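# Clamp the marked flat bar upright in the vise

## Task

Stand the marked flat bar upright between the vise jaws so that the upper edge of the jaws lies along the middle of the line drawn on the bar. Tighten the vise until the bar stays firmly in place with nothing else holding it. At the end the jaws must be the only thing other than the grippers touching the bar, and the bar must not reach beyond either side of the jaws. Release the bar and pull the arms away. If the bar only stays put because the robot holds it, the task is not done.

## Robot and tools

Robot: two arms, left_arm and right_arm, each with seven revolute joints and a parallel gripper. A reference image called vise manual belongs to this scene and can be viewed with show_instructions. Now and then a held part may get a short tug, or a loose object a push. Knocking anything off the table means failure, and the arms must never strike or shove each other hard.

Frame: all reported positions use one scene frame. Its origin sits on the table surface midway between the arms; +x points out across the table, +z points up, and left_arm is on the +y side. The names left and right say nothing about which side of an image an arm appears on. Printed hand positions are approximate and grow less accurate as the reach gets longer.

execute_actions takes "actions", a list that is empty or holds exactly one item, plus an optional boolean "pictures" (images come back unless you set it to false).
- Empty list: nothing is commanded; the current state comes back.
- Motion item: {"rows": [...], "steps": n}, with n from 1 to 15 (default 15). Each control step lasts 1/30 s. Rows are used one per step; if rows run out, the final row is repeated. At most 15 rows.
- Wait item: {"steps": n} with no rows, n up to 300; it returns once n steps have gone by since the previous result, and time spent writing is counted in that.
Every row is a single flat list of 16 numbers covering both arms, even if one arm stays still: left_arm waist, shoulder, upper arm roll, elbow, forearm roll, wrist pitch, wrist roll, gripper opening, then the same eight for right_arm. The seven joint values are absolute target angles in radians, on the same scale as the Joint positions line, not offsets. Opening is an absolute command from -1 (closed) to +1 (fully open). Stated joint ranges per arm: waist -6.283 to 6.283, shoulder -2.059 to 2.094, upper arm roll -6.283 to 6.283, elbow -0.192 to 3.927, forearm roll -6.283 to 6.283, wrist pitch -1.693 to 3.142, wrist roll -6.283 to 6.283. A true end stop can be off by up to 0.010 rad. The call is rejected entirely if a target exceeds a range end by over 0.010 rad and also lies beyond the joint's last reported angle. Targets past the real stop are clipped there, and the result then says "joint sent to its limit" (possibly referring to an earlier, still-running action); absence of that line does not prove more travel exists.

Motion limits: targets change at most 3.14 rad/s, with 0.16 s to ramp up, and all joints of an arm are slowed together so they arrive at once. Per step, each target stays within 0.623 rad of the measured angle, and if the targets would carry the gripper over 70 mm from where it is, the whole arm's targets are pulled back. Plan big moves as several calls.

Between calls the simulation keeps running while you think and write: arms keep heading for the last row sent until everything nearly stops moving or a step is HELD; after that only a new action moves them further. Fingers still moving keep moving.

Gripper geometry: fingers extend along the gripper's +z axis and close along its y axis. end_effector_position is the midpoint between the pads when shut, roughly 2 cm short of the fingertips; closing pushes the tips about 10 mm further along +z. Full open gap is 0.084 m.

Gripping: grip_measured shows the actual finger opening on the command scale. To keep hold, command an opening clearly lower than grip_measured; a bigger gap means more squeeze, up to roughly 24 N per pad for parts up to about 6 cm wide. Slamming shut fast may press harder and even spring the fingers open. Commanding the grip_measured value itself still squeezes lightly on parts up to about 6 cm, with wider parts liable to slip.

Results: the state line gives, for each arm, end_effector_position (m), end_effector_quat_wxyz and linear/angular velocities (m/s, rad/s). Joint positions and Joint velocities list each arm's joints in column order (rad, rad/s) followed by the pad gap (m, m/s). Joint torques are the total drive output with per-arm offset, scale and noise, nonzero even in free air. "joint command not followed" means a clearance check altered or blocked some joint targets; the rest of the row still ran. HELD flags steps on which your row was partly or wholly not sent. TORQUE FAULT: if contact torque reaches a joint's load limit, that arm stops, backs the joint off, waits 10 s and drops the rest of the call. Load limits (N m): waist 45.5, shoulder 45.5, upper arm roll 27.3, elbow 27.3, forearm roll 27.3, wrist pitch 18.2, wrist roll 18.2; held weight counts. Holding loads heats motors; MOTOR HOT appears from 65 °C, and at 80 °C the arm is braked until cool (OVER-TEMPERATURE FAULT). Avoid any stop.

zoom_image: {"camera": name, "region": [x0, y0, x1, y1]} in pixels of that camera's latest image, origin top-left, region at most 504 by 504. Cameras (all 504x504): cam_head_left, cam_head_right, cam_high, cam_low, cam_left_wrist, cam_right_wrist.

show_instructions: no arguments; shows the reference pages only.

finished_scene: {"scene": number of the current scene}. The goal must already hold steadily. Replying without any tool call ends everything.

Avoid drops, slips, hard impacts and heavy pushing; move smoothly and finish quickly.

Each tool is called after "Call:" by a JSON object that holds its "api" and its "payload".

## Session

Call:
{"api": "show_instructions", "payload": {}}

Call:
{"api": "execute_actions", "payload": {"actions": []}}

Reference images for this scene: vise manual.

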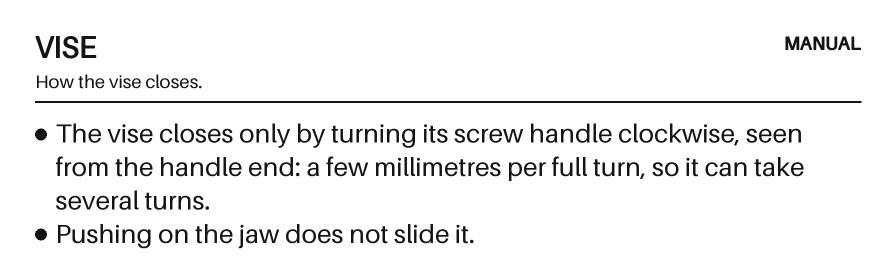

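Scene clock: 0.00 s of 6000.00 s.
left_arm: end_effector_position=(+0.0485, +0.2438, +0.3869) grip_measured=+1.00 end_effector_quat_wxyz=(+0.073, -0.282, +0.950, +0.112) end_effector_velocity=(-0.000, -0.000, -0.000) end_effector_angular_velocity=(+0.000, +0.001, -0.002) | right_arm: end_effector_position=(+0.3611, +0.0823, +0.3689) grip_measured=+1.00 end_effector_quat_wxyz=(+0.156, +0.928, -0.173, +0.291) end_effector_velocity=(+0.001, -0.001, -0.000) end_effector_angular_velocity=(+0.001, -0.000, -0.003)
Joint positions: left_arm=[-1.184 -1.048  0.016  0.857  0.201  2.115  1.424  0.084] | right_arm=[ 0.916  0.081  0.348  1.497 -0.671  1.63   1.583  0.084]
Joint velocities: left_arm=[-0.     0.    -0.     0.    -0.001  0.     0.001 -0.   ] | right_arm=[-0.002  0.    -0.    -0.     0.    -0.     0.002  0.   ]
Joint torques (N m, as the arm reports them, + toward a larger angle): no reading
Motor temperatures (°C, as the motors report them): left_arm=[32 35 39 33 39 34 42] | right_arm=[33 32 30 35 33 33 36]

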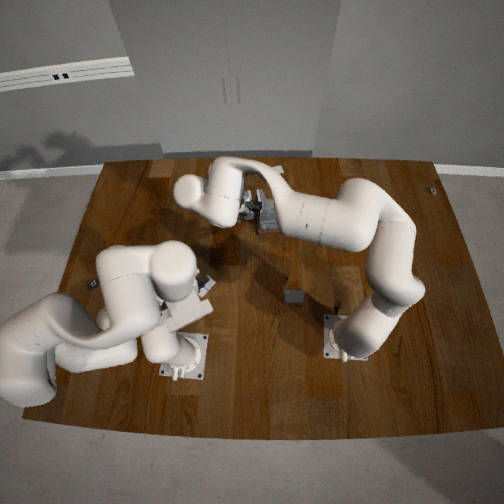

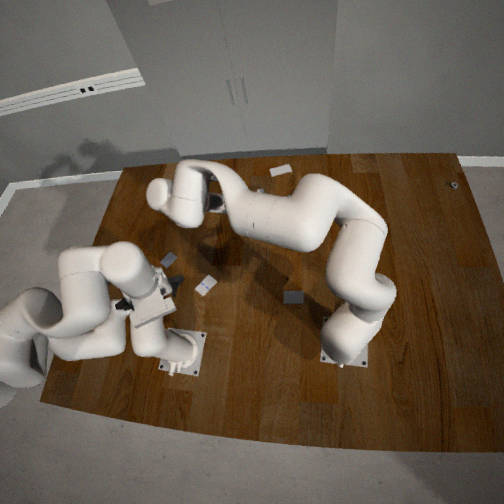

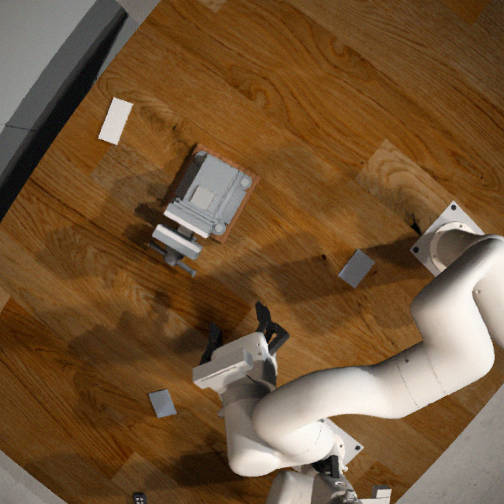

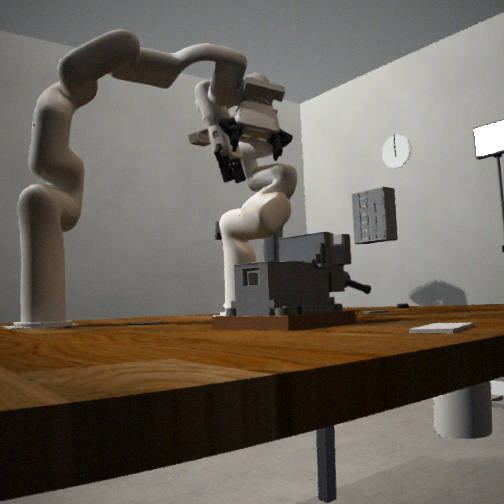

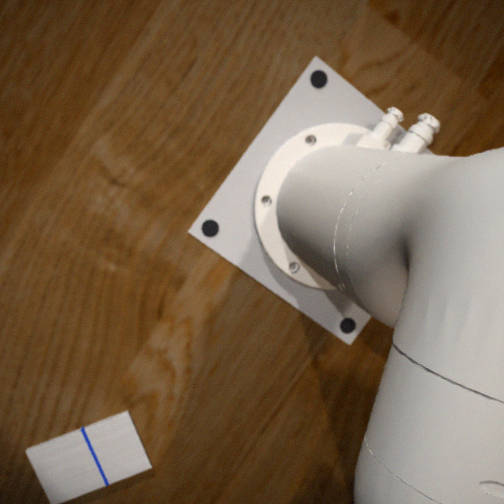

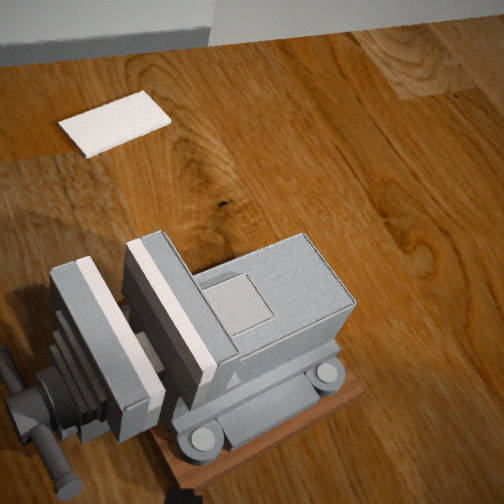

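Call:
{"api": "execute_actions", "payload": {"actions": [{"rows":[[-1.184,-1.048,0,0.857,0.2,2.1,1.4,1, 0.7875,0.316,0,1.585,0,1.269,0.7035,1]]}], "pictures": false}}

Call:
{"api": "execute_actions", "payload": {"actions": [{"rows":[[0.9,-0.6,0,0.857,-0.5,1.6,-3,1, 0.7875,0.316,0,1.585,0,1.269,0.7035,1]]}], "pictures": false}}

Call:
{"api": "execute_actions", "payload": {"actions": [{"steps":30}]}}

Scene clock: 8.27 s of 6000.00 s.
left_arm: end_effector_position=(+0.0475, +0.2390, +0.3877) grip_measured=+1.00 end_effector_quat_wxyz=(+0.082, -0.289, +0.948, +0.104) end_effector_velocity=(-0.000, -0.001, +0.000) end_effector_angular_velocity=(-0.002, -0.002, -0.000) | right_arm: end_effector_position=(+0.4403, +0.0911, +0.2655) grip_measured=+1.00 end_effector_quat_wxyz=(+0.054, +0.997, -0.044, +0.030) end_effector_velocity=(+0.248, -0.013, -0.163) end_effector_angular_velocity=(+0.869, +0.723, +0.735)
Joint positions: left_arm=[-1.184 -1.048  0.     0.857  0.2    2.1    1.4    0.084] | right_arm=[ 0.814  0.268  0.071  1.567 -0.14   1.343  0.92   0.084]
Joint velocities: left_arm=[ 0.     0.    -0.002 -0.    -0.    -0.003 -0.001 -0.   ] | right_arm=[-0.242  0.429 -0.643  0.15   1.209 -0.636 -1.865 -0.   ]
Joint torques (N m, as the arm reports them, + toward a larger angle): left_arm=[-0.07  2.4  -0.19 13.06  0.29 -0.57 -0.39] | right_arm=[  0.23 -40.99   0.93  14.81  -1.1   -1.07   0.88]
Motor temperatures (°C, as the motors report them): left_arm=[32 35 39 34 39 34 42] | right_arm=[33 32 30 36 33 33 36]
Steps of this call (steps 1 to 233: nothing new was sent; steps 234 to 248: all 15 steps of this action). Readings (joint positions):
234: left_arm=[-1.184 -1.048 0.016 0.857 0.201 2.114 1.424] | right_arm=[0.916 0.081 0.348 1.497 -0.671 1.630 1.583]
235: left_arm=[-1.184 -1.048 0.015 0.857 0.201 2.113 1.421] | right_arm=[0.916 0.082 0.346 1.497 -0.667 1.627 1.579]
237: left_arm=[-1.184 -1.048 0.008 0.857 0.201 2.107 1.412] | right_arm=[0.909 0.095 0.327 1.505 -0.622 1.601 1.533]
241: left_arm=[-1.184 -1.048 0.001 0.857 0.200 2.101 1.402] | right_arm=[0.870 0.165 0.223 1.527 -0.443 1.503 1.350]
248: the state above

Scene clock: 8.77 s of 6000.00 s.
left_arm: end_effector_position=(+0.1004, +0.1242, +0.3536) grip_measured=+1.00 end_effector_quat_wxyz=(+0.144, +0.732, -0.662, -0.068) end_effector_velocity=(+0.334, -0.036, -0.030) end_effector_angular_velocity=(-0.159, +0.617, +3.261) | right_arm: end_effector_position=(+0.4697, +0.0905, +0.2503) grip_measured=+1.00 end_effector_quat_wxyz=(-0.000, +1.000, +0.000, +0.000) end_effector_velocity=(+0.005, -0.006, -0.004) end_effector_angular_velocity=(-0.003, +0.005, -0.011)
Joint positions: left_arm=[-0.588 -0.735 -0.     0.856 -0.279  1.753  0.803  0.084] | right_arm=[ 0.788  0.315  0.001  1.585 -0.001  1.269  0.704  0.084]
Joint velocities: left_arm=[ 1.611  0.463  0.01  -0.001 -0.744 -0.515 -1.598  0.   ] | right_arm=[-0.005  0.005 -0.011 -0.002  0.004 -0.002 -0.006  0.   ]
Joint torques (N m, as the arm reports them, + toward a larger angle): left_arm=[-0.48 -4.48  2.32 15.55  0.14 -0.51 -0.24] | right_arm=[  0.04 -40.57  -0.03  14.65  -0.31  -1.54   0.29]
Motor temperatures (°C, as the motors report them): left_arm=[32 35 39 34 39 34 42] | right_arm=[33 32 30 36 33 33 36]
Steps of this call (steps 1 to 15: all 15 steps of this action). Readings (joint positions):
1: left_arm=[-1.184 -1.048 0.000 0.857 0.200 2.100 1.400] | right_arm=[0.806 0.282 0.051 1.572 -0.102 1.323 0.862]
2: left_arm=[-1.181 -1.046 0.000 0.857 0.196 2.097 1.396] | right_arm=[0.799 0.293 0.033 1.575 -0.070 1.306 0.812]
4: left_arm=[-1.138 -1.018 -0.000 0.860 0.152 2.061 1.351] | right_arm=[0.790 0.308 0.010 1.580 -0.030 1.285 0.750]
8: left_arm=[-0.956 -0.891 -0.001 0.856 -0.027 1.927 1.171] | right_arm=[0.789 0.314 0.004 1.585 -0.005 1.272 0.712]
15: the state above

Scene clock: 9.77 s of 6000.00 s.
left_arm: end_effector_position=(+0.2513, +0.3866, +0.3480) grip_measured=+1.00 end_effector_quat_wxyz=(+0.242, +0.745, +0.617, -0.070) end_effector_velocity=(-0.057, +0.290, -0.002) end_effector_angular_velocity=(-0.513, +1.034, +3.148) | right_arm: end_effector_position=(+0.4702, +0.0900, +0.2499) grip_measured=+1.00 end_effector_quat_wxyz=(-0.000, +1.000, -0.000, -0.000) end_effector_velocity=(-0.000, +0.001, +0.001) end_effector_angular_velocity=(+0.001, -0.001, +0.003)
Joint positions: left_arm=[ 0.729 -0.607  0.     0.857 -0.489  1.607 -0.686  0.084] | right_arm=[0.788 0.316 0.    1.585 0.    1.269 0.704 0.084]
Joint velocities: left_arm=[ 1.027  0.04   0.001 -0.    -0.065 -0.045 -2.397 -0.   ] | right_arm=[ 0.001  0.     0.     0.002  0.    -0.    -0.002  0.   ]
Joint torques (N m, as the arm reports them, + toward a larger angle): left_arm=[-2.07 -4.83  0.49 15.1  -1.2  -0.56 -0.77] | right_arm=[ -0.01 -39.93  -0.45  14.42  -0.34  -1.52   0.31]
Motor temperatures (°C, as the motors report them): left_arm=[32 35 39 34 39 34 42] | right_arm=[33 32 30 36 33 33 36]
Steps of this call (steps 1 to 30: the robot went on to your last target). Readings (joint positions):
1: left_arm=[-0.534 -0.721 0.000 0.856 -0.302 1.737 0.750] | right_arm=[0.788 0.315 0.001 1.585 -0.000 1.269 0.704]
2: left_arm=[-0.482 -0.708 0.000 0.856 -0.322 1.723 0.698] | right_arm=[0.788 0.316 0.000 1.585 -0.000 1.269 0.704]
4: left_arm=[-0.381 -0.688 0.001 0.857 -0.355 1.700 0.597] | right_arm=[0.788 0.316 0.000 1.585 -0.000 1.269 0.704]
8: left_arm=[-0.190 -0.660 0.001 0.857 -0.401 1.668 0.406] | right_arm=[0.788 0.316 0.000 1.585 -0.000 1.269 0.704]
30: the state above

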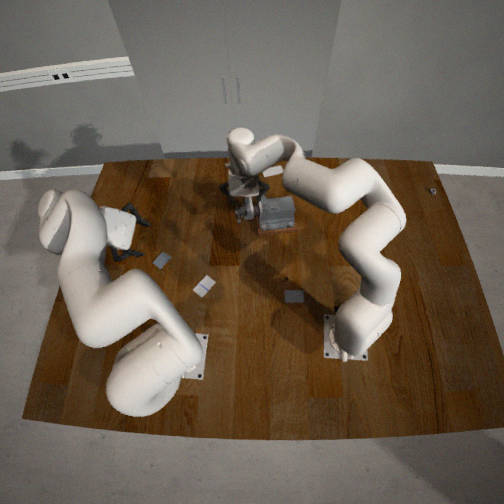

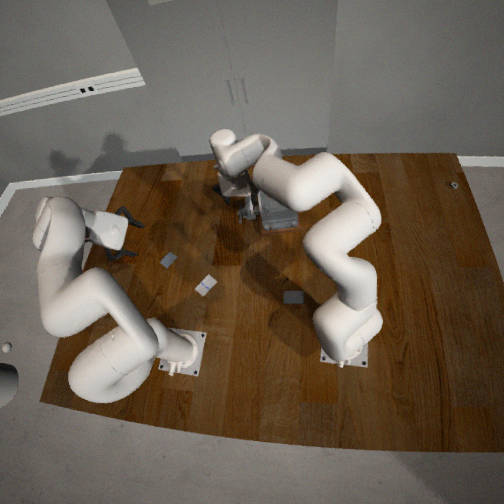

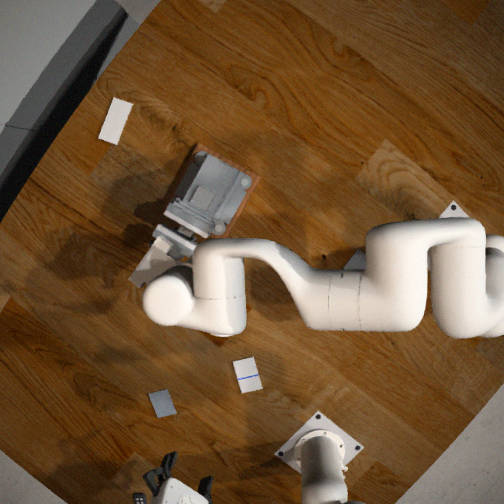

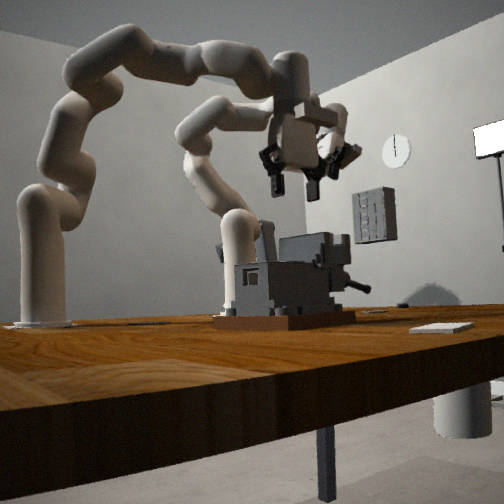

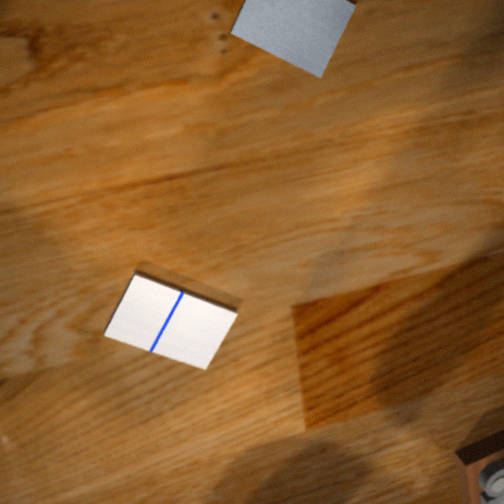

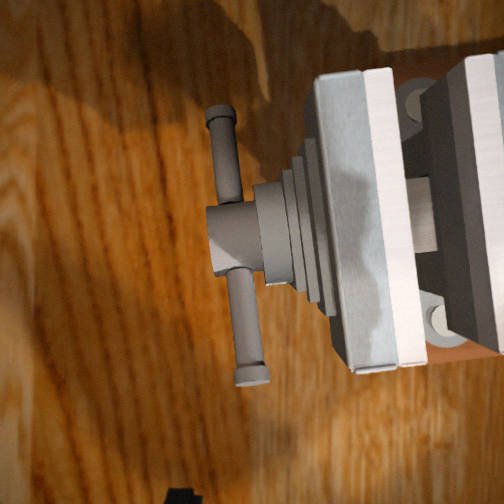

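Call:
{"api": "execute_actions", "payload": {"actions": [{"rows":[[1.7,0.2,0,1.2,-1.0,1.3,-5.8,1, 0.7875,0.316,0,1.585,0,1.269,0.2,1]]}], "pictures": false}}

Call:
{"api": "execute_actions", "payload": {"actions": [{"rows":[[1.7,0.2,0,1.2,-1.0,1.3,-5.8,1, 1.2054,0.2026,0,1.4306,0,1.228,-0.449,1]]}], "pictures": false}}

Call:
{"api": "execute_actions", "payload": {"actions": [{"steps":30}]}}

Scene clock: 17.80 s of 6000.00 s.
left_arm: end_effector_position=(+0.2571, +0.5924, +0.3366) grip_measured=+1.00 end_effector_quat_wxyz=(-0.088, +0.647, -0.673, +0.347) end_effector_velocity=(-0.070, +0.359, -0.084) end_effector_angular_velocity=(-0.824, +0.067, +1.593) | right_arm: end_effector_position=(+0.4702, +0.0900, +0.2499) grip_measured=+1.00 end_effector_quat_wxyz=(+0.000, +0.970, +0.244, -0.000) end_effector_velocity=(+0.000, -0.000, +0.000) end_effector_angular_velocity=(-0.000, -0.000, +0.113)
Joint positions: left_arm=[ 1.232 -0.268  0.     1.012 -0.725  1.465 -3.341  0.084] | right_arm=[ 0.788  0.316 -0.     1.585 -0.     1.269  0.209  0.084]
Joint velocities: left_arm=[ 0.7    0.699 -0.     0.28  -0.408 -0.244 -0.836  0.   ] | right_arm=[ 0.001 -0.    -0.001 -0.     0.     0.    -0.113 -0.   ]
Joint torques (N m, as the arm reports them, + toward a larger angle): left_arm=[ -1.01 -10.37   1.28  15.36  -1.61  -0.19  -0.17] | right_arm=[ -0.66 -39.86  -0.34  14.52  -0.25  -1.53   0.56]
Motor temperatures (°C, as the motors report them): left_arm=[32 35 39 34 39 33 42] | right_arm=[33 32 30 36 33 33 36]
Steps of this call (steps 1 to 60: the robot went on to your last target; steps 61 to 226: nothing new was sent; steps 227 to 241: all 15 steps of this action). Readings (joint positions):
227: left_arm=[0.900 -0.600 -0.000 0.857 -0.500 1.600 -3.000] | right_arm=[0.787 0.316 -0.000 1.585 0.000 1.269 0.703]
228: left_arm=[0.903 -0.597 -0.001 0.859 -0.503 1.598 -3.004] | right_arm=[0.787 0.316 -0.000 1.585 0.000 1.269 0.699]
230: left_arm=[0.942 -0.560 -0.004 0.882 -0.536 1.580 -3.046] | right_arm=[0.787 0.316 -0.000 1.585 -0.000 1.269 0.654]
234: left_arm=[1.057 -0.443 0.000 0.940 -0.621 1.528 -3.158] | right_arm=[0.787 0.316 -0.000 1.585 -0.000 1.269 0.395]
241: the state above

Scene clock: 18.30 s of 6000.00 s.
left_arm: end_effector_position=(+0.1853, +0.7482, +0.2856) grip_measured=+1.00 end_effector_quat_wxyz=(-0.036, +0.869, -0.248, +0.427) end_effector_velocity=(-0.195, +0.250, -0.113) end_effector_angular_velocity=(-1.436, +0.047, +1.817) | right_arm: end_effector_position=(+0.3412, +0.1773, +0.2503) grip_measured=+1.00 end_effector_quat_wxyz=(-0.000, +0.823, +0.568, -0.000) end_effector_velocity=(-0.337, +0.163, -0.001) end_effector_angular_velocity=(+0.001, +0.003, +1.722)
Joint positions: left_arm=[ 1.539  0.039  0.     1.135 -0.906  1.356 -3.909  0.084] | right_arm=[ 1.065  0.241  0.001  1.483  0.     1.242 -0.227  0.084]
Joint velocities: left_arm=[ 0.529  0.528  0.     0.212 -0.31  -0.186 -1.604  0.   ] | right_arm=[ 0.669 -0.18   0.011 -0.245  0.001 -0.064 -1.043 -0.   ]
Joint torques (N m, as the arm reports them, + toward a larger angle): left_arm=[ -0.3  -15.41  -0.41  14.24  -1.35   0.56  -0.76] | right_arm=[ -0.62 -38.16  -0.91  14.46  -0.06  -1.41   0.38]
Motor temperatures (°C, as the motors report them): left_arm=[32 35 39 34 39 33 42] | right_arm=[33 32 30 36 33 33 36]
Steps of this call (steps 1 to 15: all 15 steps of this action). Readings (joint positions):
1: left_arm=[1.255 -0.245 0.000 1.021 -0.739 1.456 -3.370] | right_arm=[0.788 0.316 -0.000 1.585 -0.000 1.269 0.206]
2: left_arm=[1.278 -0.222 0.000 1.030 -0.752 1.448 -3.399] | right_arm=[0.790 0.315 -0.001 1.584 -0.000 1.269 0.200]
4: left_arm=[1.322 -0.178 0.000 1.048 -0.778 1.433 -3.461] | right_arm=[0.816 0.308 -0.008 1.573 -0.001 1.266 0.154]
8: left_arm=[1.406 -0.094 0.000 1.082 -0.828 1.403 -3.598] | right_arm=[0.912 0.283 0.003 1.540 0.000 1.257 0.016]
15: the state above

Scene clock: 19.30 s of 6000.00 s.
left_arm: end_effector_position=(+0.1158, +0.8179, +0.2472) grip_measured=+1.00 end_effector_quat_wxyz=(+0.326, +0.618, +0.640, +0.320) end_effector_velocity=(-0.001, +0.001, -0.001) end_effector_angular_velocity=(-0.039, -0.001, +0.031) | right_arm: end_effector_position=(+0.2703, +0.2052, +0.2498) grip_measured=+1.00 end_effector_quat_wxyz=(+0.000, +0.708, +0.707, -0.000) end_effector_velocity=(+0.000, +0.000, +0.000) end_effector_angular_velocity=(+0.001, -0.000, -0.001)
Joint positions: left_arm=[ 1.7    0.2   -0.     1.2   -1.     1.3   -5.796  0.084] | right_arm=[ 1.205  0.203 -0.     1.431 -0.     1.228 -0.449  0.084]
Joint velocities: left_arm=[ 0.001  0.002  0.    -0.    -0.002 -0.002 -0.047  0.   ] | right_arm=[-0.     0.     0.     0.001 -0.    -0.001  0.001  0.   ]
Joint torques (N m, as the arm reports them, + toward a larger angle): left_arm=[ -0.4  -16.61  -0.82  14.62  -1.49   0.51  -0.12] | right_arm=[ -0.65 -36.27  -0.32  14.3   -0.12  -1.47   0.37]
Motor temperatures (°C, as the motors report them): left_arm=[32 35 39 34 39 33 42] | right_arm=[33 32 30 36 33 33 36]
Steps of this call (steps 1 to 30: the robot went on to your last target). Readings (joint positions):
1: left_arm=[1.557 0.057 0.000 1.142 -0.916 1.350 -3.965] | right_arm=[1.087 0.235 0.001 1.475 0.000 1.240 -0.261]
2: left_arm=[1.574 0.074 0.000 1.149 -0.926 1.344 -4.024] | right_arm=[1.109 0.229 0.001 1.466 0.000 1.237 -0.297]
4: left_arm=[1.606 0.106 0.000 1.162 -0.945 1.333 -4.158] | right_arm=[1.152 0.217 0.001 1.451 0.000 1.233 -0.364]
8: left_arm=[1.662 0.162 0.001 1.184 -0.977 1.313 -4.491] | right_arm=[1.197 0.205 0.004 1.434 0.000 1.229 -0.432]
30: the state above

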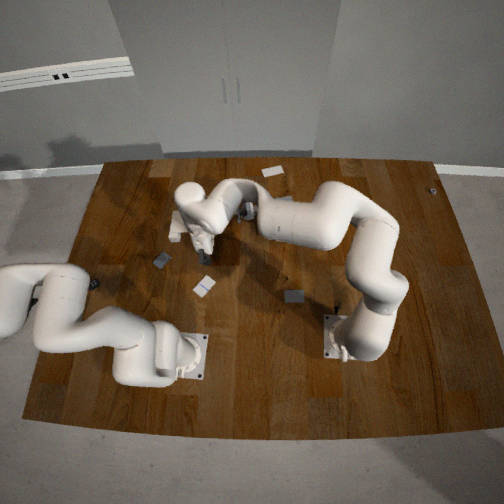

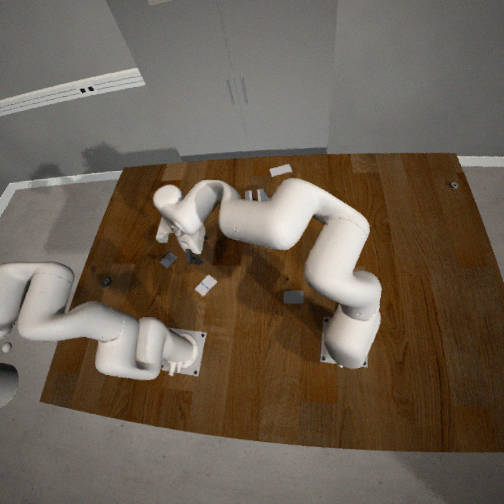

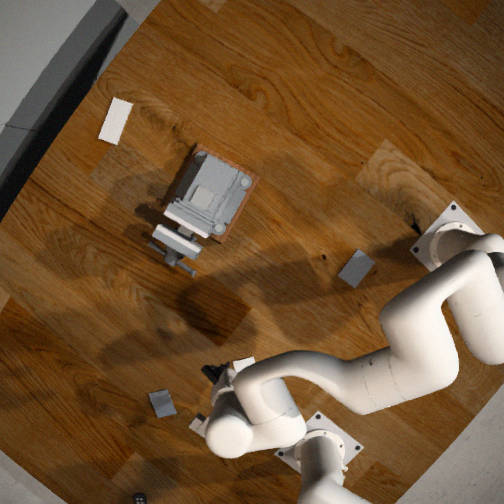

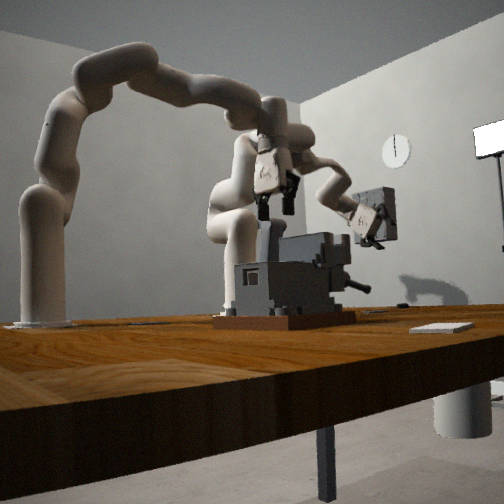

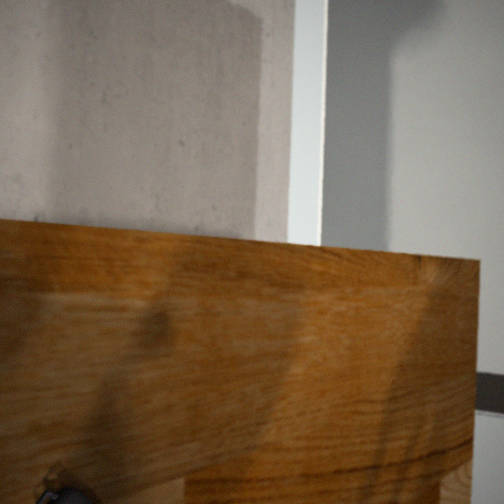

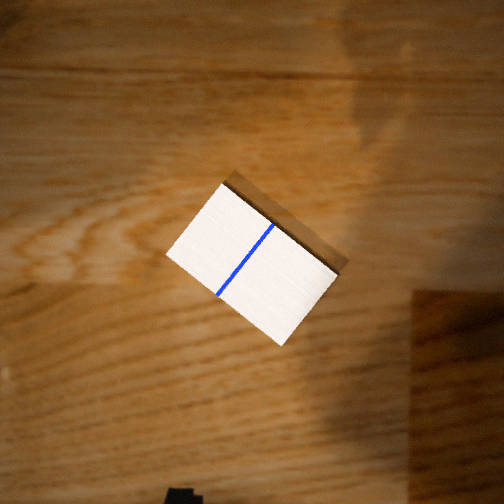

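Call:
{"api": "execute_actions", "payload": {"actions": [{"rows":[[1.7,0.2,0,1.2,-1.0,1.3,-5.8,1, 1.097,0.35,0,1.226,0.785,0.78,-2.067,1]]}], "pictures": false}}

Call:
{"api": "execute_actions", "payload": {"actions": [{"steps":10}], "pictures": false}}

Call:
{"api": "execute_actions", "payload": {"actions": [{"rows":[[1.7,0.2,0,1.2,-1.0,1.3,-5.8,1, 1.097,0.517,0,1.226,0.785,0.78,-2.067,1]]}], "pictures": false}}

Call:
{"api": "execute_actions", "payload": {"actions": [{"rows":[[1.7,0.2,0,1.2,-1.0,1.3,-5.8,1, 1.097,0.581,0,1.26,0.785,0.78,-2.067,0.8]]}], "pictures": false}}

Call:
{"api": "execute_actions", "payload": {"actions": [{"steps":8}]}}

Call:
{"api": "zoom_image", "payload": {"camera": "cam_head_right", "region": [170,230,270,320]}}

Scene clock: 35.13 s of 6000.00 s.
left_arm: end_effector_position=(+0.1157, +0.8179, +0.2470) grip_measured=+1.00 end_effector_quat_wxyz=(+0.326, +0.616, +0.641, +0.320) end_effector_velocity=(+0.000, -0.000, +0.000) end_effector_angular_velocity=(+0.001, +0.000, -0.001) | right_arm: end_effector_position=(+0.2681, +0.2621, +0.1560) grip_measured=+1.00 end_effector_quat_wxyz=(-0.250, +0.568, +0.780, +0.078) end_effector_velocity=(+0.067, +0.036, -0.080) end_effector_angular_velocity=(+1.106, -0.629, +1.398)
Joint positions: left_arm=[ 1.7    0.2   -0.     1.2   -1.     1.3   -5.8    0.084] | right_arm=[ 1.107  0.338 -0.002  1.244  0.696  0.824 -1.326  0.084]
Joint velocities: left_arm=[ 0.001 -0.001 -0.001  0.     0.001  0.001  0.001  0.   ] | right_arm=[-0.111  0.14  -0.003 -0.198  0.923 -0.455 -2.68   0.   ]
Joint torques (N m, as the arm reports them, + toward a larger angle): left_arm=[ -0.25 -17.26  -0.64  14.7   -1.1    0.18  -0.27] | right_arm=[  1.67 -44.44   1.35  15.5   -1.95  -0.88   0.3 ]
Motor temperatures (°C, as the motors report them): left_arm=[32 35 39 35 39 33 42] | right_arm=[33 32 30 37 33 33 36]
Steps of this call (steps 1 to 15: the robot went on to your last target; steps 16 to 460: nothing new was sent; steps 461 to 475: all 15 steps of this action). Readings (joint positions):
461: left_arm=[1.700 0.200 -0.000 1.200 -1.000 1.300 -5.800] | right_arm=[1.205 0.203 0.000 1.431 0.000 1.228 -0.449]
462: left_arm=[1.700 0.200 0.000 1.200 -1.000 1.300 -5.800] | right_arm=[1.205 0.203 0.000 1.430 0.004 1.225 -0.453]
464: left_arm=[1.700 0.200 -0.000 1.200 -1.000 1.300 -5.800] | right_arm=[1.198 0.211 0.001 1.418 0.048 1.192 -0.499]
468: left_arm=[1.700 0.200 -0.000 1.200 -1.000 1.300 -5.800] | right_arm=[1.159 0.267 0.000 1.342 0.286 1.035 -0.735]
475: the state above

Scene clock: 35.47 s of 6000.00 s.
left_arm: end_effector_position=(+0.1157, +0.8179, +0.2470) grip_measured=+1.00 end_effector_quat_wxyz=(+0.326, +0.616, +0.641, +0.320) end_effector_velocity=(-0.000, +0.000, -0.000) end_effector_angular_velocity=(-0.001, +0.002, +0.001) | right_arm: end_effector_position=(+0.2736, +0.2663, +0.1501) grip_measured=+1.00 end_effector_quat_wxyz=(-0.225, +0.305, +0.909, +0.176) end_effector_velocity=(+0.004, -0.003, -0.006) end_effector_angular_velocity=(+0.172, -0.250, +0.454)
Joint positions: left_arm=[ 1.7    0.2    0.     1.2   -1.     1.3   -5.8    0.084] | right_arm=[ 1.098  0.349  0.001  1.227  0.783  0.781 -2.024  0.084]
Joint velocities: left_arm=[ 0.    -0.    -0.     0.     0.002 -0.001 -0.002 -0.   ] | right_arm=[-0.004  0.007 -0.004 -0.008  0.021 -0.01  -0.576  0.   ]
Joint torques (N m, as the arm reports them, + toward a larger angle): left_arm=[ -0.72 -17.15  -0.42  14.8   -1.44   0.41  -0.19] | right_arm=[ -0.25 -39.32  -0.36  13.54  -0.22  -1.14   1.16]
Motor temperatures (°C, as the motors report them): left_arm=[32 35 39 35 39 33 42] | right_arm=[33 32 30 37 33 33 36]
Steps of this call (steps 1 to 10: the robot went on to your last target). Readings (joint positions):
1: left_arm=[1.700 0.200 0.000 1.200 -1.000 1.300 -5.800] | right_arm=[1.103 0.342 -0.002 1.239 0.722 0.811 -1.415]
2: left_arm=[1.700 0.200 0.000 1.200 -1.000 1.300 -5.800] | right_arm=[1.101 0.344 -0.001 1.235 0.742 0.801 -1.505]
4: left_arm=[1.700 0.200 -0.000 1.200 -1.000 1.300 -5.800] | right_arm=[1.099 0.347 -0.000 1.231 0.765 0.790 -1.683]
8: left_arm=[1.700 0.200 -0.000 1.200 -1.000 1.300 -5.800] | right_arm=[1.098 0.348 0.001 1.228 0.781 0.782 -1.962]
10: the state above

Scene clock: 35.97 s of 6000.00 s.
left_arm: end_effector_position=(+0.1157, +0.8179, +0.2470) grip_measured=+1.00 end_effector_quat_wxyz=(+0.326, +0.616, +0.641, +0.320) end_effector_velocity=(-0.001, +0.000, +0.000) end_effector_angular_velocity=(+0.000, -0.001, +0.003) | right_arm: end_effector_position=(+0.2601, +0.2434, +0.0558) grip_measured=+1.00 end_effector_quat_wxyz=(-0.240, +0.310, +0.914, +0.104) end_effector_velocity=(+0.005, +0.005, +0.003) end_effector_angular_velocity=(+0.011, -0.009, -0.002)
Joint positions: left_arm=[ 1.7    0.2    0.     1.2   -1.     1.3   -5.8    0.084] | right_arm=[ 1.097  0.514 -0.     1.227  0.785  0.78  -2.067  0.084]
Joint velocities: left_arm=[ 0.001 -0.001  0.    -0.    -0.001 -0.    -0.    -0.   ] | right_arm=[-0.002  0.006 -0.001  0.016  0.001 -0.003 -0.003  0.   ]
Joint torques (N m, as the arm reports them, + toward a larger angle): left_arm=[ -0.41 -17.35  -0.84  14.54  -1.15   0.19  -0.45] | right_arm=[ -0.59 -40.87  -0.19  11.81  -0.26  -0.88   0.42]
Motor temperatures (°C, as the motors report them): left_arm=[32 36 39 35 39 33 42] | right_arm=[33 32 30 37 33 33 36]
Steps of this call (steps 1 to 15: all 15 steps of this action). Readings (joint positions):
1: left_arm=[1.700 0.200 -0.000 1.200 -1.000 1.300 -5.800] | right_arm=[1.097 0.349 0.000 1.227 0.783 0.781 -2.039]
2: left_arm=[1.700 0.200 0.000 1.200 -1.000 1.300 -5.800] | right_arm=[1.097 0.352 0.000 1.227 0.784 0.780 -2.048]
4: left_arm=[1.700 0.200 0.000 1.200 -1.000 1.300 -5.800] | right_arm=[1.097 0.383 0.000 1.233 0.784 0.779 -2.056]
8: left_arm=[1.700 0.200 -0.000 1.200 -1.000 1.300 -5.800] | right_arm=[1.097 0.479 0.000 1.221 0.785 0.781 -2.063]
15: the state above

Scene clock: 36.47 s of 6000.00 s.
left_arm: end_effector_position=(+0.1157, +0.8179, +0.2470) grip_measured=+1.00 end_effector_quat_wxyz=(+0.326, +0.616, +0.641, +0.320) end_effector_velocity=(-0.000, -0.000, -0.000) end_effector_angular_velocity=(+0.000, -0.000, +0.000) | right_arm: end_effector_position=(+0.2601, +0.2434, +0.0308) grip_measured=+0.80 end_effector_quat_wxyz=(-0.244, +0.314, +0.913, +0.089) end_effector_velocity=(-0.002, -0.003, -0.005) end_effector_angular_velocity=(-0.011, +0.008, -0.002)
Joint positions: left_arm=[ 1.7    0.2    0.     1.2   -1.     1.3   -5.8    0.084] | right_arm=[ 1.097  0.58  -0.     1.26   0.785  0.78  -2.067  0.077]
Joint velocities: left_arm=[-0.     0.     0.001 -0.    -0.     0.     0.    -0.   ] | right_arm=[-0.001  0.007  0.    -0.004  0.     0.001  0.002 -0.   ]
Joint torques (N m, as the arm reports them, + toward a larger angle): left_arm=[ -0.43 -16.95  -0.84  14.91  -0.96   0.55  -0.29] | right_arm=[ -0.68 -42.62  -0.54  11.9   -0.35  -0.88   0.36]
Motor temperatures (°C, as the motors report them): left_arm=[32 36 39 35 39 33 42] | right_arm=[33 32 30 37 33 33 36]
Steps of this call (steps 1 to 15: all 15 steps of this action). Readings (joint positions):
1: left_arm=[1.700 0.200 0.000 1.200 -1.000 1.300 -5.800] | right_arm=[1.097 0.514 -0.000 1.228 0.785 0.780 -2.067]
2: left_arm=[1.700 0.200 -0.000 1.200 -1.000 1.300 -5.800] | right_arm=[1.097 0.517 -0.000 1.230 0.785 0.780 -2.067]
4: left_arm=[1.700 0.200 -0.000 1.200 -1.000 1.300 -5.800] | right_arm=[1.097 0.540 -0.000 1.245 0.785 0.780 -2.067]
8: left_arm=[1.700 0.200 -0.000 1.200 -1.000 1.300 -5.800] | right_arm=[1.097 0.576 0.000 1.254 0.785 0.780 -2.067]
15: the state above

Scene clock: 36.73 s of 6000.00 s.
left_arm: end_effector_position=(+0.1157, +0.8179, +0.2470) grip_measured=+1.00 end_effector_quat_wxyz=(+0.326, +0.616, +0.641, +0.320) end_effector_velocity=(-0.000, -0.000, +0.000) end_effector_angular_velocity=(+0.000, -0.000, -0.001) | right_arm: end_effector_position=(+0.2598, +0.2430, +0.0301) grip_measured=+0.80 end_effector_quat_wxyz=(-0.244, +0.314, +0.913, +0.088) end_effector_velocity=(+0.000, -0.001, -0.001) end_effector_angular_velocity=(-0.002, +0.001, -0.001)
Joint positions: left_arm=[ 1.7    0.2    0.     1.2   -1.     1.3   -5.8    0.084] | right_arm=[ 1.097  0.581  0.     1.26   0.785  0.78  -2.067  0.077]
Joint velocities: left_arm=[ 0.001 -0.001 -0.    -0.     0.001  0.001  0.     0.   ] | right_arm=[-0.001  0.001 -0.    -0.001  0.     0.    -0.     0.   ]
Joint torques (N m, as the arm reports them, + toward a larger angle): left_arm=[  0.06 -17.05  -1.04  14.83  -1.24   0.54  -0.24] | right_arm=[ -0.69 -42.63  -0.49  12.08  -0.28  -0.69   0.41]
Motor temperatures (°C, as the motors report them): left_arm=[32 36 39 35 39 33 42] | right_arm=[33 32 30 37 33 33 36]
Steps of this call (steps 1 to 8: the robot went on to your last target). Readings (joint positions):
1: left_arm=[1.700 0.200 -0.000 1.200 -1.000 1.300 -5.800] | right_arm=[1.097 0.580 -0.000 1.260 0.785 0.780 -2.067]
2: left_arm=[1.700 0.200 0.000 1.200 -1.000 1.300 -5.800] | right_arm=[1.097 0.580 -0.000 1.260 0.785 0.780 -2.067]
4: left_arm=[1.700 0.200 -0.000 1.200 -1.000 1.300 -5.800] | right_arm=[1.097 0.581 0.000 1.260 0.785 0.780 -2.067]
8: the state above

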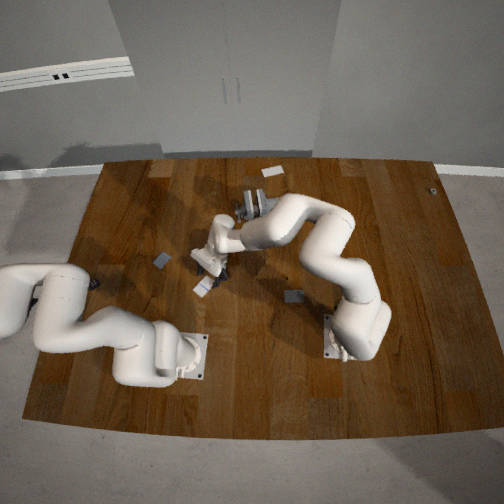

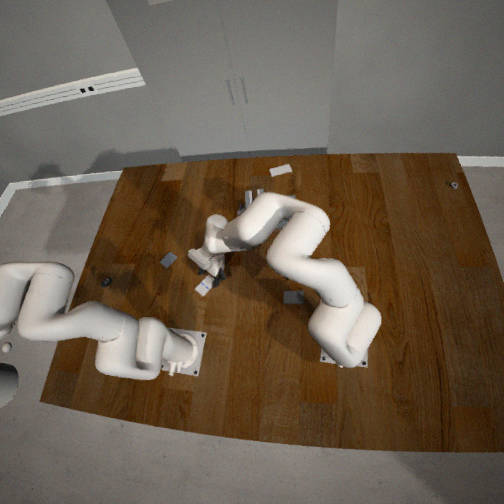

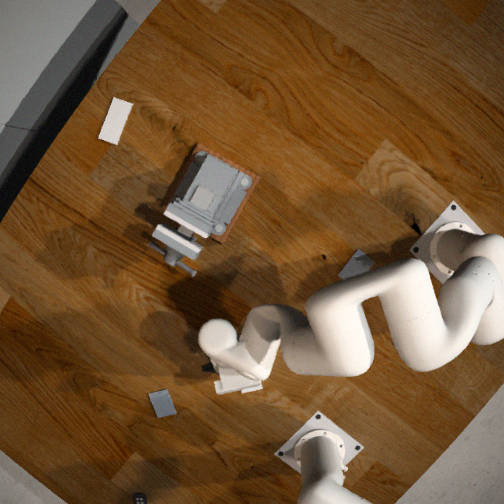

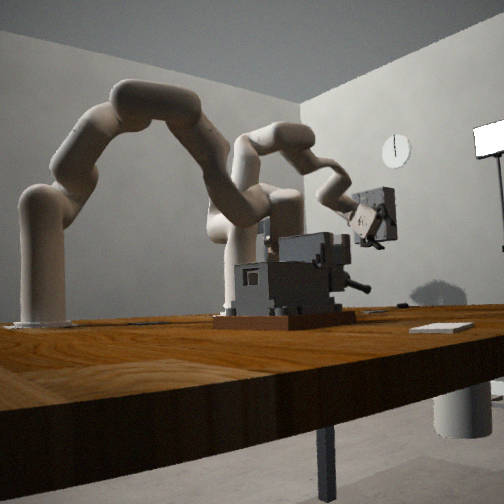

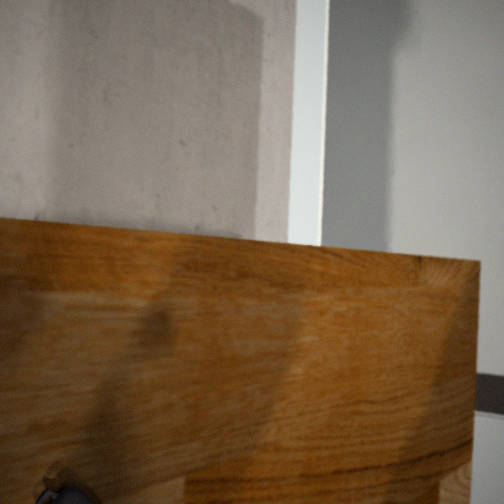

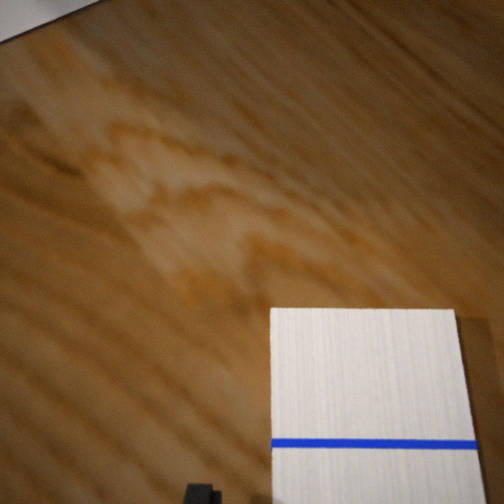

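Region (170, 230, 270, 320) of cam_head_right's 504x504 image, scaled by 5.040, with more detail than that image has; it fills the top 454 rows of this view, and the rest is white.

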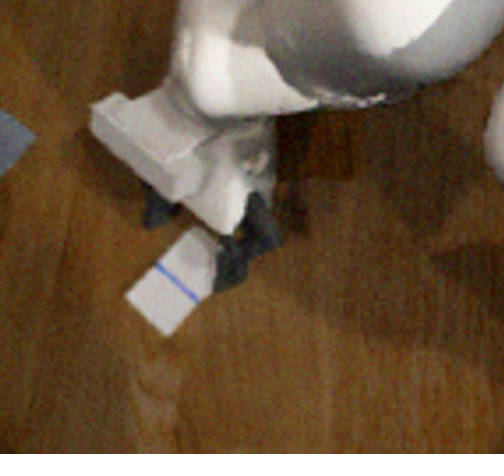

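Call:
{"api": "execute_actions", "payload": {"actions": [{"rows":[[1.7,0.2,0,1.2,-1.0,1.3,-5.8,1, 1.101,0.596,0,1.267,0.785,0.78,-2.063,0.35]]}], "pictures": false}}

Call:
{"api": "execute_actions", "payload": {"actions": [{"rows":[[1.7,0.2,0,1.2,-1.0,1.3,-5.8,1, 1.101,0.596,0,1.267,0.785,0.78,-2.063,0.28],[1.7,0.2,0,1.2,-1.0,1.3,-5.8,1, 1.101,0.596,0,1.267,0.785,0.78,-2.063,0.22],[1.7,0.2,0,1.2,-1.0,1.3,-5.8,1, 1.101,0.596,0,1.267,0.785,0.78,-2.063,0.16],[1.7,0.2,0,1.2,-1.0,1.3,-5.8,1, 1.101,0.596,0,1.267,0.785,0.78,-2.063,0.1],[1.7,0.2,0,1.2,-1.0,1.3,-5.8,1, 1.101,0.596,0,1.267,0.785,0.78,-2.063,0],[1.7,0.2,0,1.2,-1.0,1.3,-5.8,1, 1.101,0.596,0,1.267,0.785,0.78,-2.063,-0.2],[1.7,0.2,0,1.2,-1.0,1.3,-5.8,1, 1.101,0.596,0,1.267,0.785,0.78,-2.063,-0.7]]}]}}

Scene clock: 46.63 s of 6000.00 s.
left_arm: end_effector_position=(+0.1157, +0.8179, +0.2470) grip_measured=+1.00 end_effector_quat_wxyz=(+0.326, +0.616, +0.641, +0.320) end_effector_velocity=(+0.000, -0.000, -0.000) end_effector_angular_velocity=(+0.000, +0.001, -0.002) | right_arm: end_effector_position=(+0.2576, +0.2436, +0.0242) grip_measured=+0.34 end_effector_quat_wxyz=(-0.245, +0.315, +0.913, +0.083) end_effector_velocity=(-0.002, +0.001, +0.000) end_effector_angular_velocity=(+0.001, -0.001, +0.005)
Joint positions: left_arm=[ 1.7    0.2   -0.     1.2   -1.     1.3   -5.8    0.084] | right_arm=[ 1.101  0.596 -0.     1.267  0.785  0.78  -2.063  0.059]
Joint velocities: left_arm=[-0.    -0.    -0.     0.     0.001  0.    -0.     0.   ] | right_arm=[ 0.004  0.001 -0.     0.001 -0.    -0.    -0.001 -0.   ]
Joint torques (N m, as the arm reports them, + toward a larger angle): left_arm=[ -0.38 -16.58  -0.76  15.15  -1.43   0.38  -0.16] | right_arm=[ -0.66 -42.78  -0.19  11.83  -0.32  -0.73   0.28]
Motor temperatures (°C, as the motors report them): left_arm=[32 36 39 35 39 33 42] | right_arm=[33 32 30 37 33 33 36]
Steps of this call (steps 1 to 15: the robot went on to your last target; steps 16 to 282: nothing new was sent; steps 283 to 297: all 15 steps of this action). Readings (joint positions):
283: left_arm=[1.700 0.200 0.000 1.200 -1.000 1.300 -5.800] | right_arm=[1.097 0.581 -0.000 1.260 0.785 0.780 -2.067]
284: left_arm=[1.700 0.200 -0.000 1.200 -1.000 1.300 -5.800] | right_arm=[1.097 0.582 -0.000 1.261 0.785 0.780 -2.066]
286: left_arm=[1.700 0.200 0.000 1.200 -1.000 1.300 -5.800] | right_arm=[1.099 0.588 -0.000 1.264 0.785 0.780 -2.065]
290: left_arm=[1.700 0.200 -0.000 1.200 -1.000 1.300 -5.800] | right_arm=[1.101 0.595 0.000 1.266 0.785 0.780 -2.063]
297: the state above

Scene clock: 47.13 s of 6000.00 s.
left_arm: end_effector_position=(+0.1157, +0.8179, +0.2470) grip_measured=+1.00 end_effector_quat_wxyz=(+0.326, +0.616, +0.641, +0.320) end_effector_velocity=(+0.001, -0.000, -0.000) end_effector_angular_velocity=(-0.000, -0.000, -0.002) | right_arm: end_effector_position=(+0.2580, +0.2440, +0.0248) grip_measured=+0.14 end_effector_quat_wxyz=(-0.245, +0.315, +0.913, +0.084) end_effector_velocity=(+0.000, -0.000, +0.000) end_effector_angular_velocity=(-0.000, +0.000, -0.001)
Joint positions: left_arm=[ 1.7    0.2   -0.     1.2   -1.     1.3   -5.8    0.084] | right_arm=[ 1.101  0.595 -0.     1.268  0.785  0.78  -2.063  0.05 ]
Joint velocities: left_arm=[-0.002  0.001 -0.001 -0.    -0.001 -0.001  0.     0.   ] | right_arm=[-0.001 -0.001 -0.    -0.001  0.     0.    -0.     0.   ]
Joint torques (N m, as the arm reports them, + toward a larger angle): left_arm=[ -0.61 -17.57  -0.86  14.7   -1.12   0.34  -0.24] | right_arm=[  0.75 -37.62  -0.39   9.62  -0.4   -0.54   0.4 ]
Motor temperatures (°C, as the motors report them): left_arm=[32 36 39 35 39 33 42] | right_arm=[33 32 30 37 33 33 36]
Steps of this call (steps 1 to 15: all 15 steps of this action). Readings (joint positions):
1: left_arm=[1.700 0.200 -0.000 1.200 -1.000 1.300 -5.800] | right_arm=[1.101 0.596 -0.000 1.267 0.785 0.780 -2.063]
2: left_arm=[1.700 0.200 0.000 1.200 -1.000 1.300 -5.800] | right_arm=[1.101 0.596 -0.000 1.267 0.785 0.780 -2.063]
4: left_arm=[1.700 0.200 -0.000 1.200 -1.000 1.300 -5.800] | right_arm=[1.101 0.595 -0.000 1.268 0.785 0.780 -2.063]
8: left_arm=[1.700 0.200 -0.000 1.200 -1.000 1.300 -5.800] | right_arm=[1.101 0.595 -0.000 1.268 0.785 0.780 -2.063]
15: the state above

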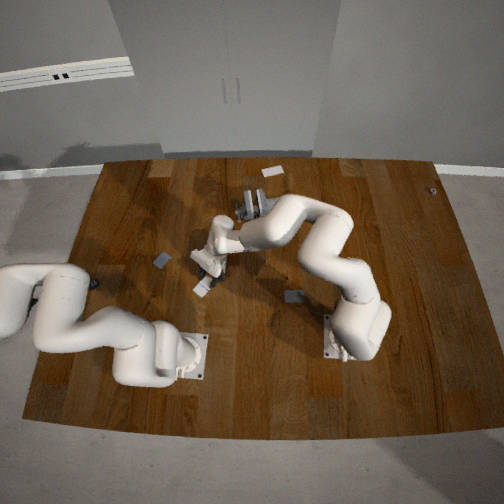

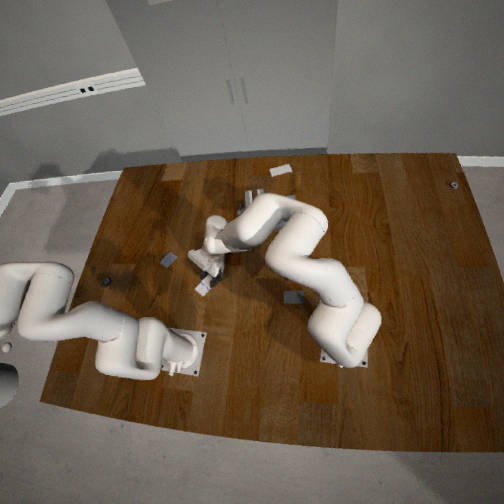

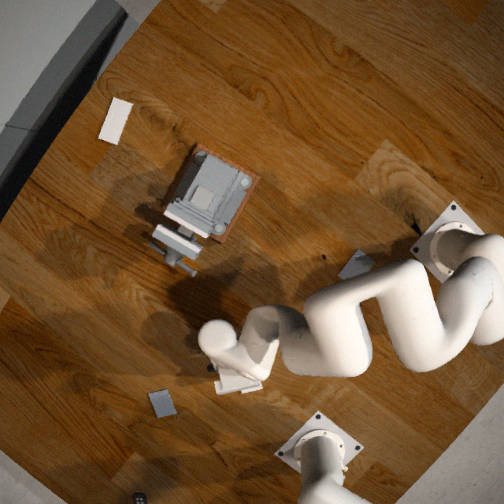

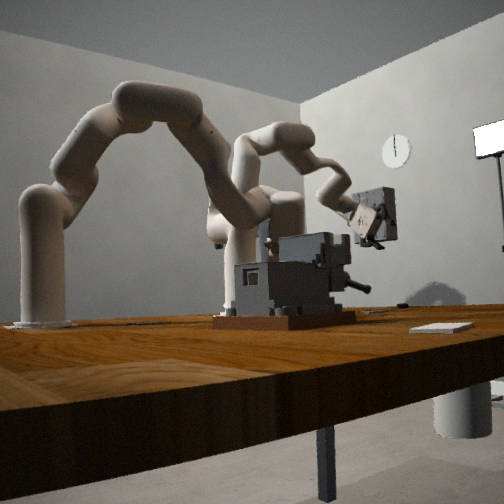

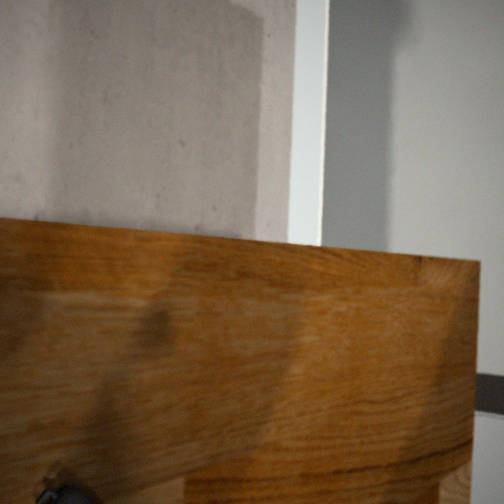

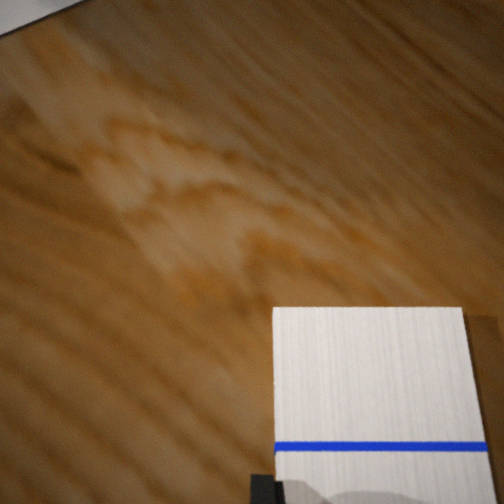

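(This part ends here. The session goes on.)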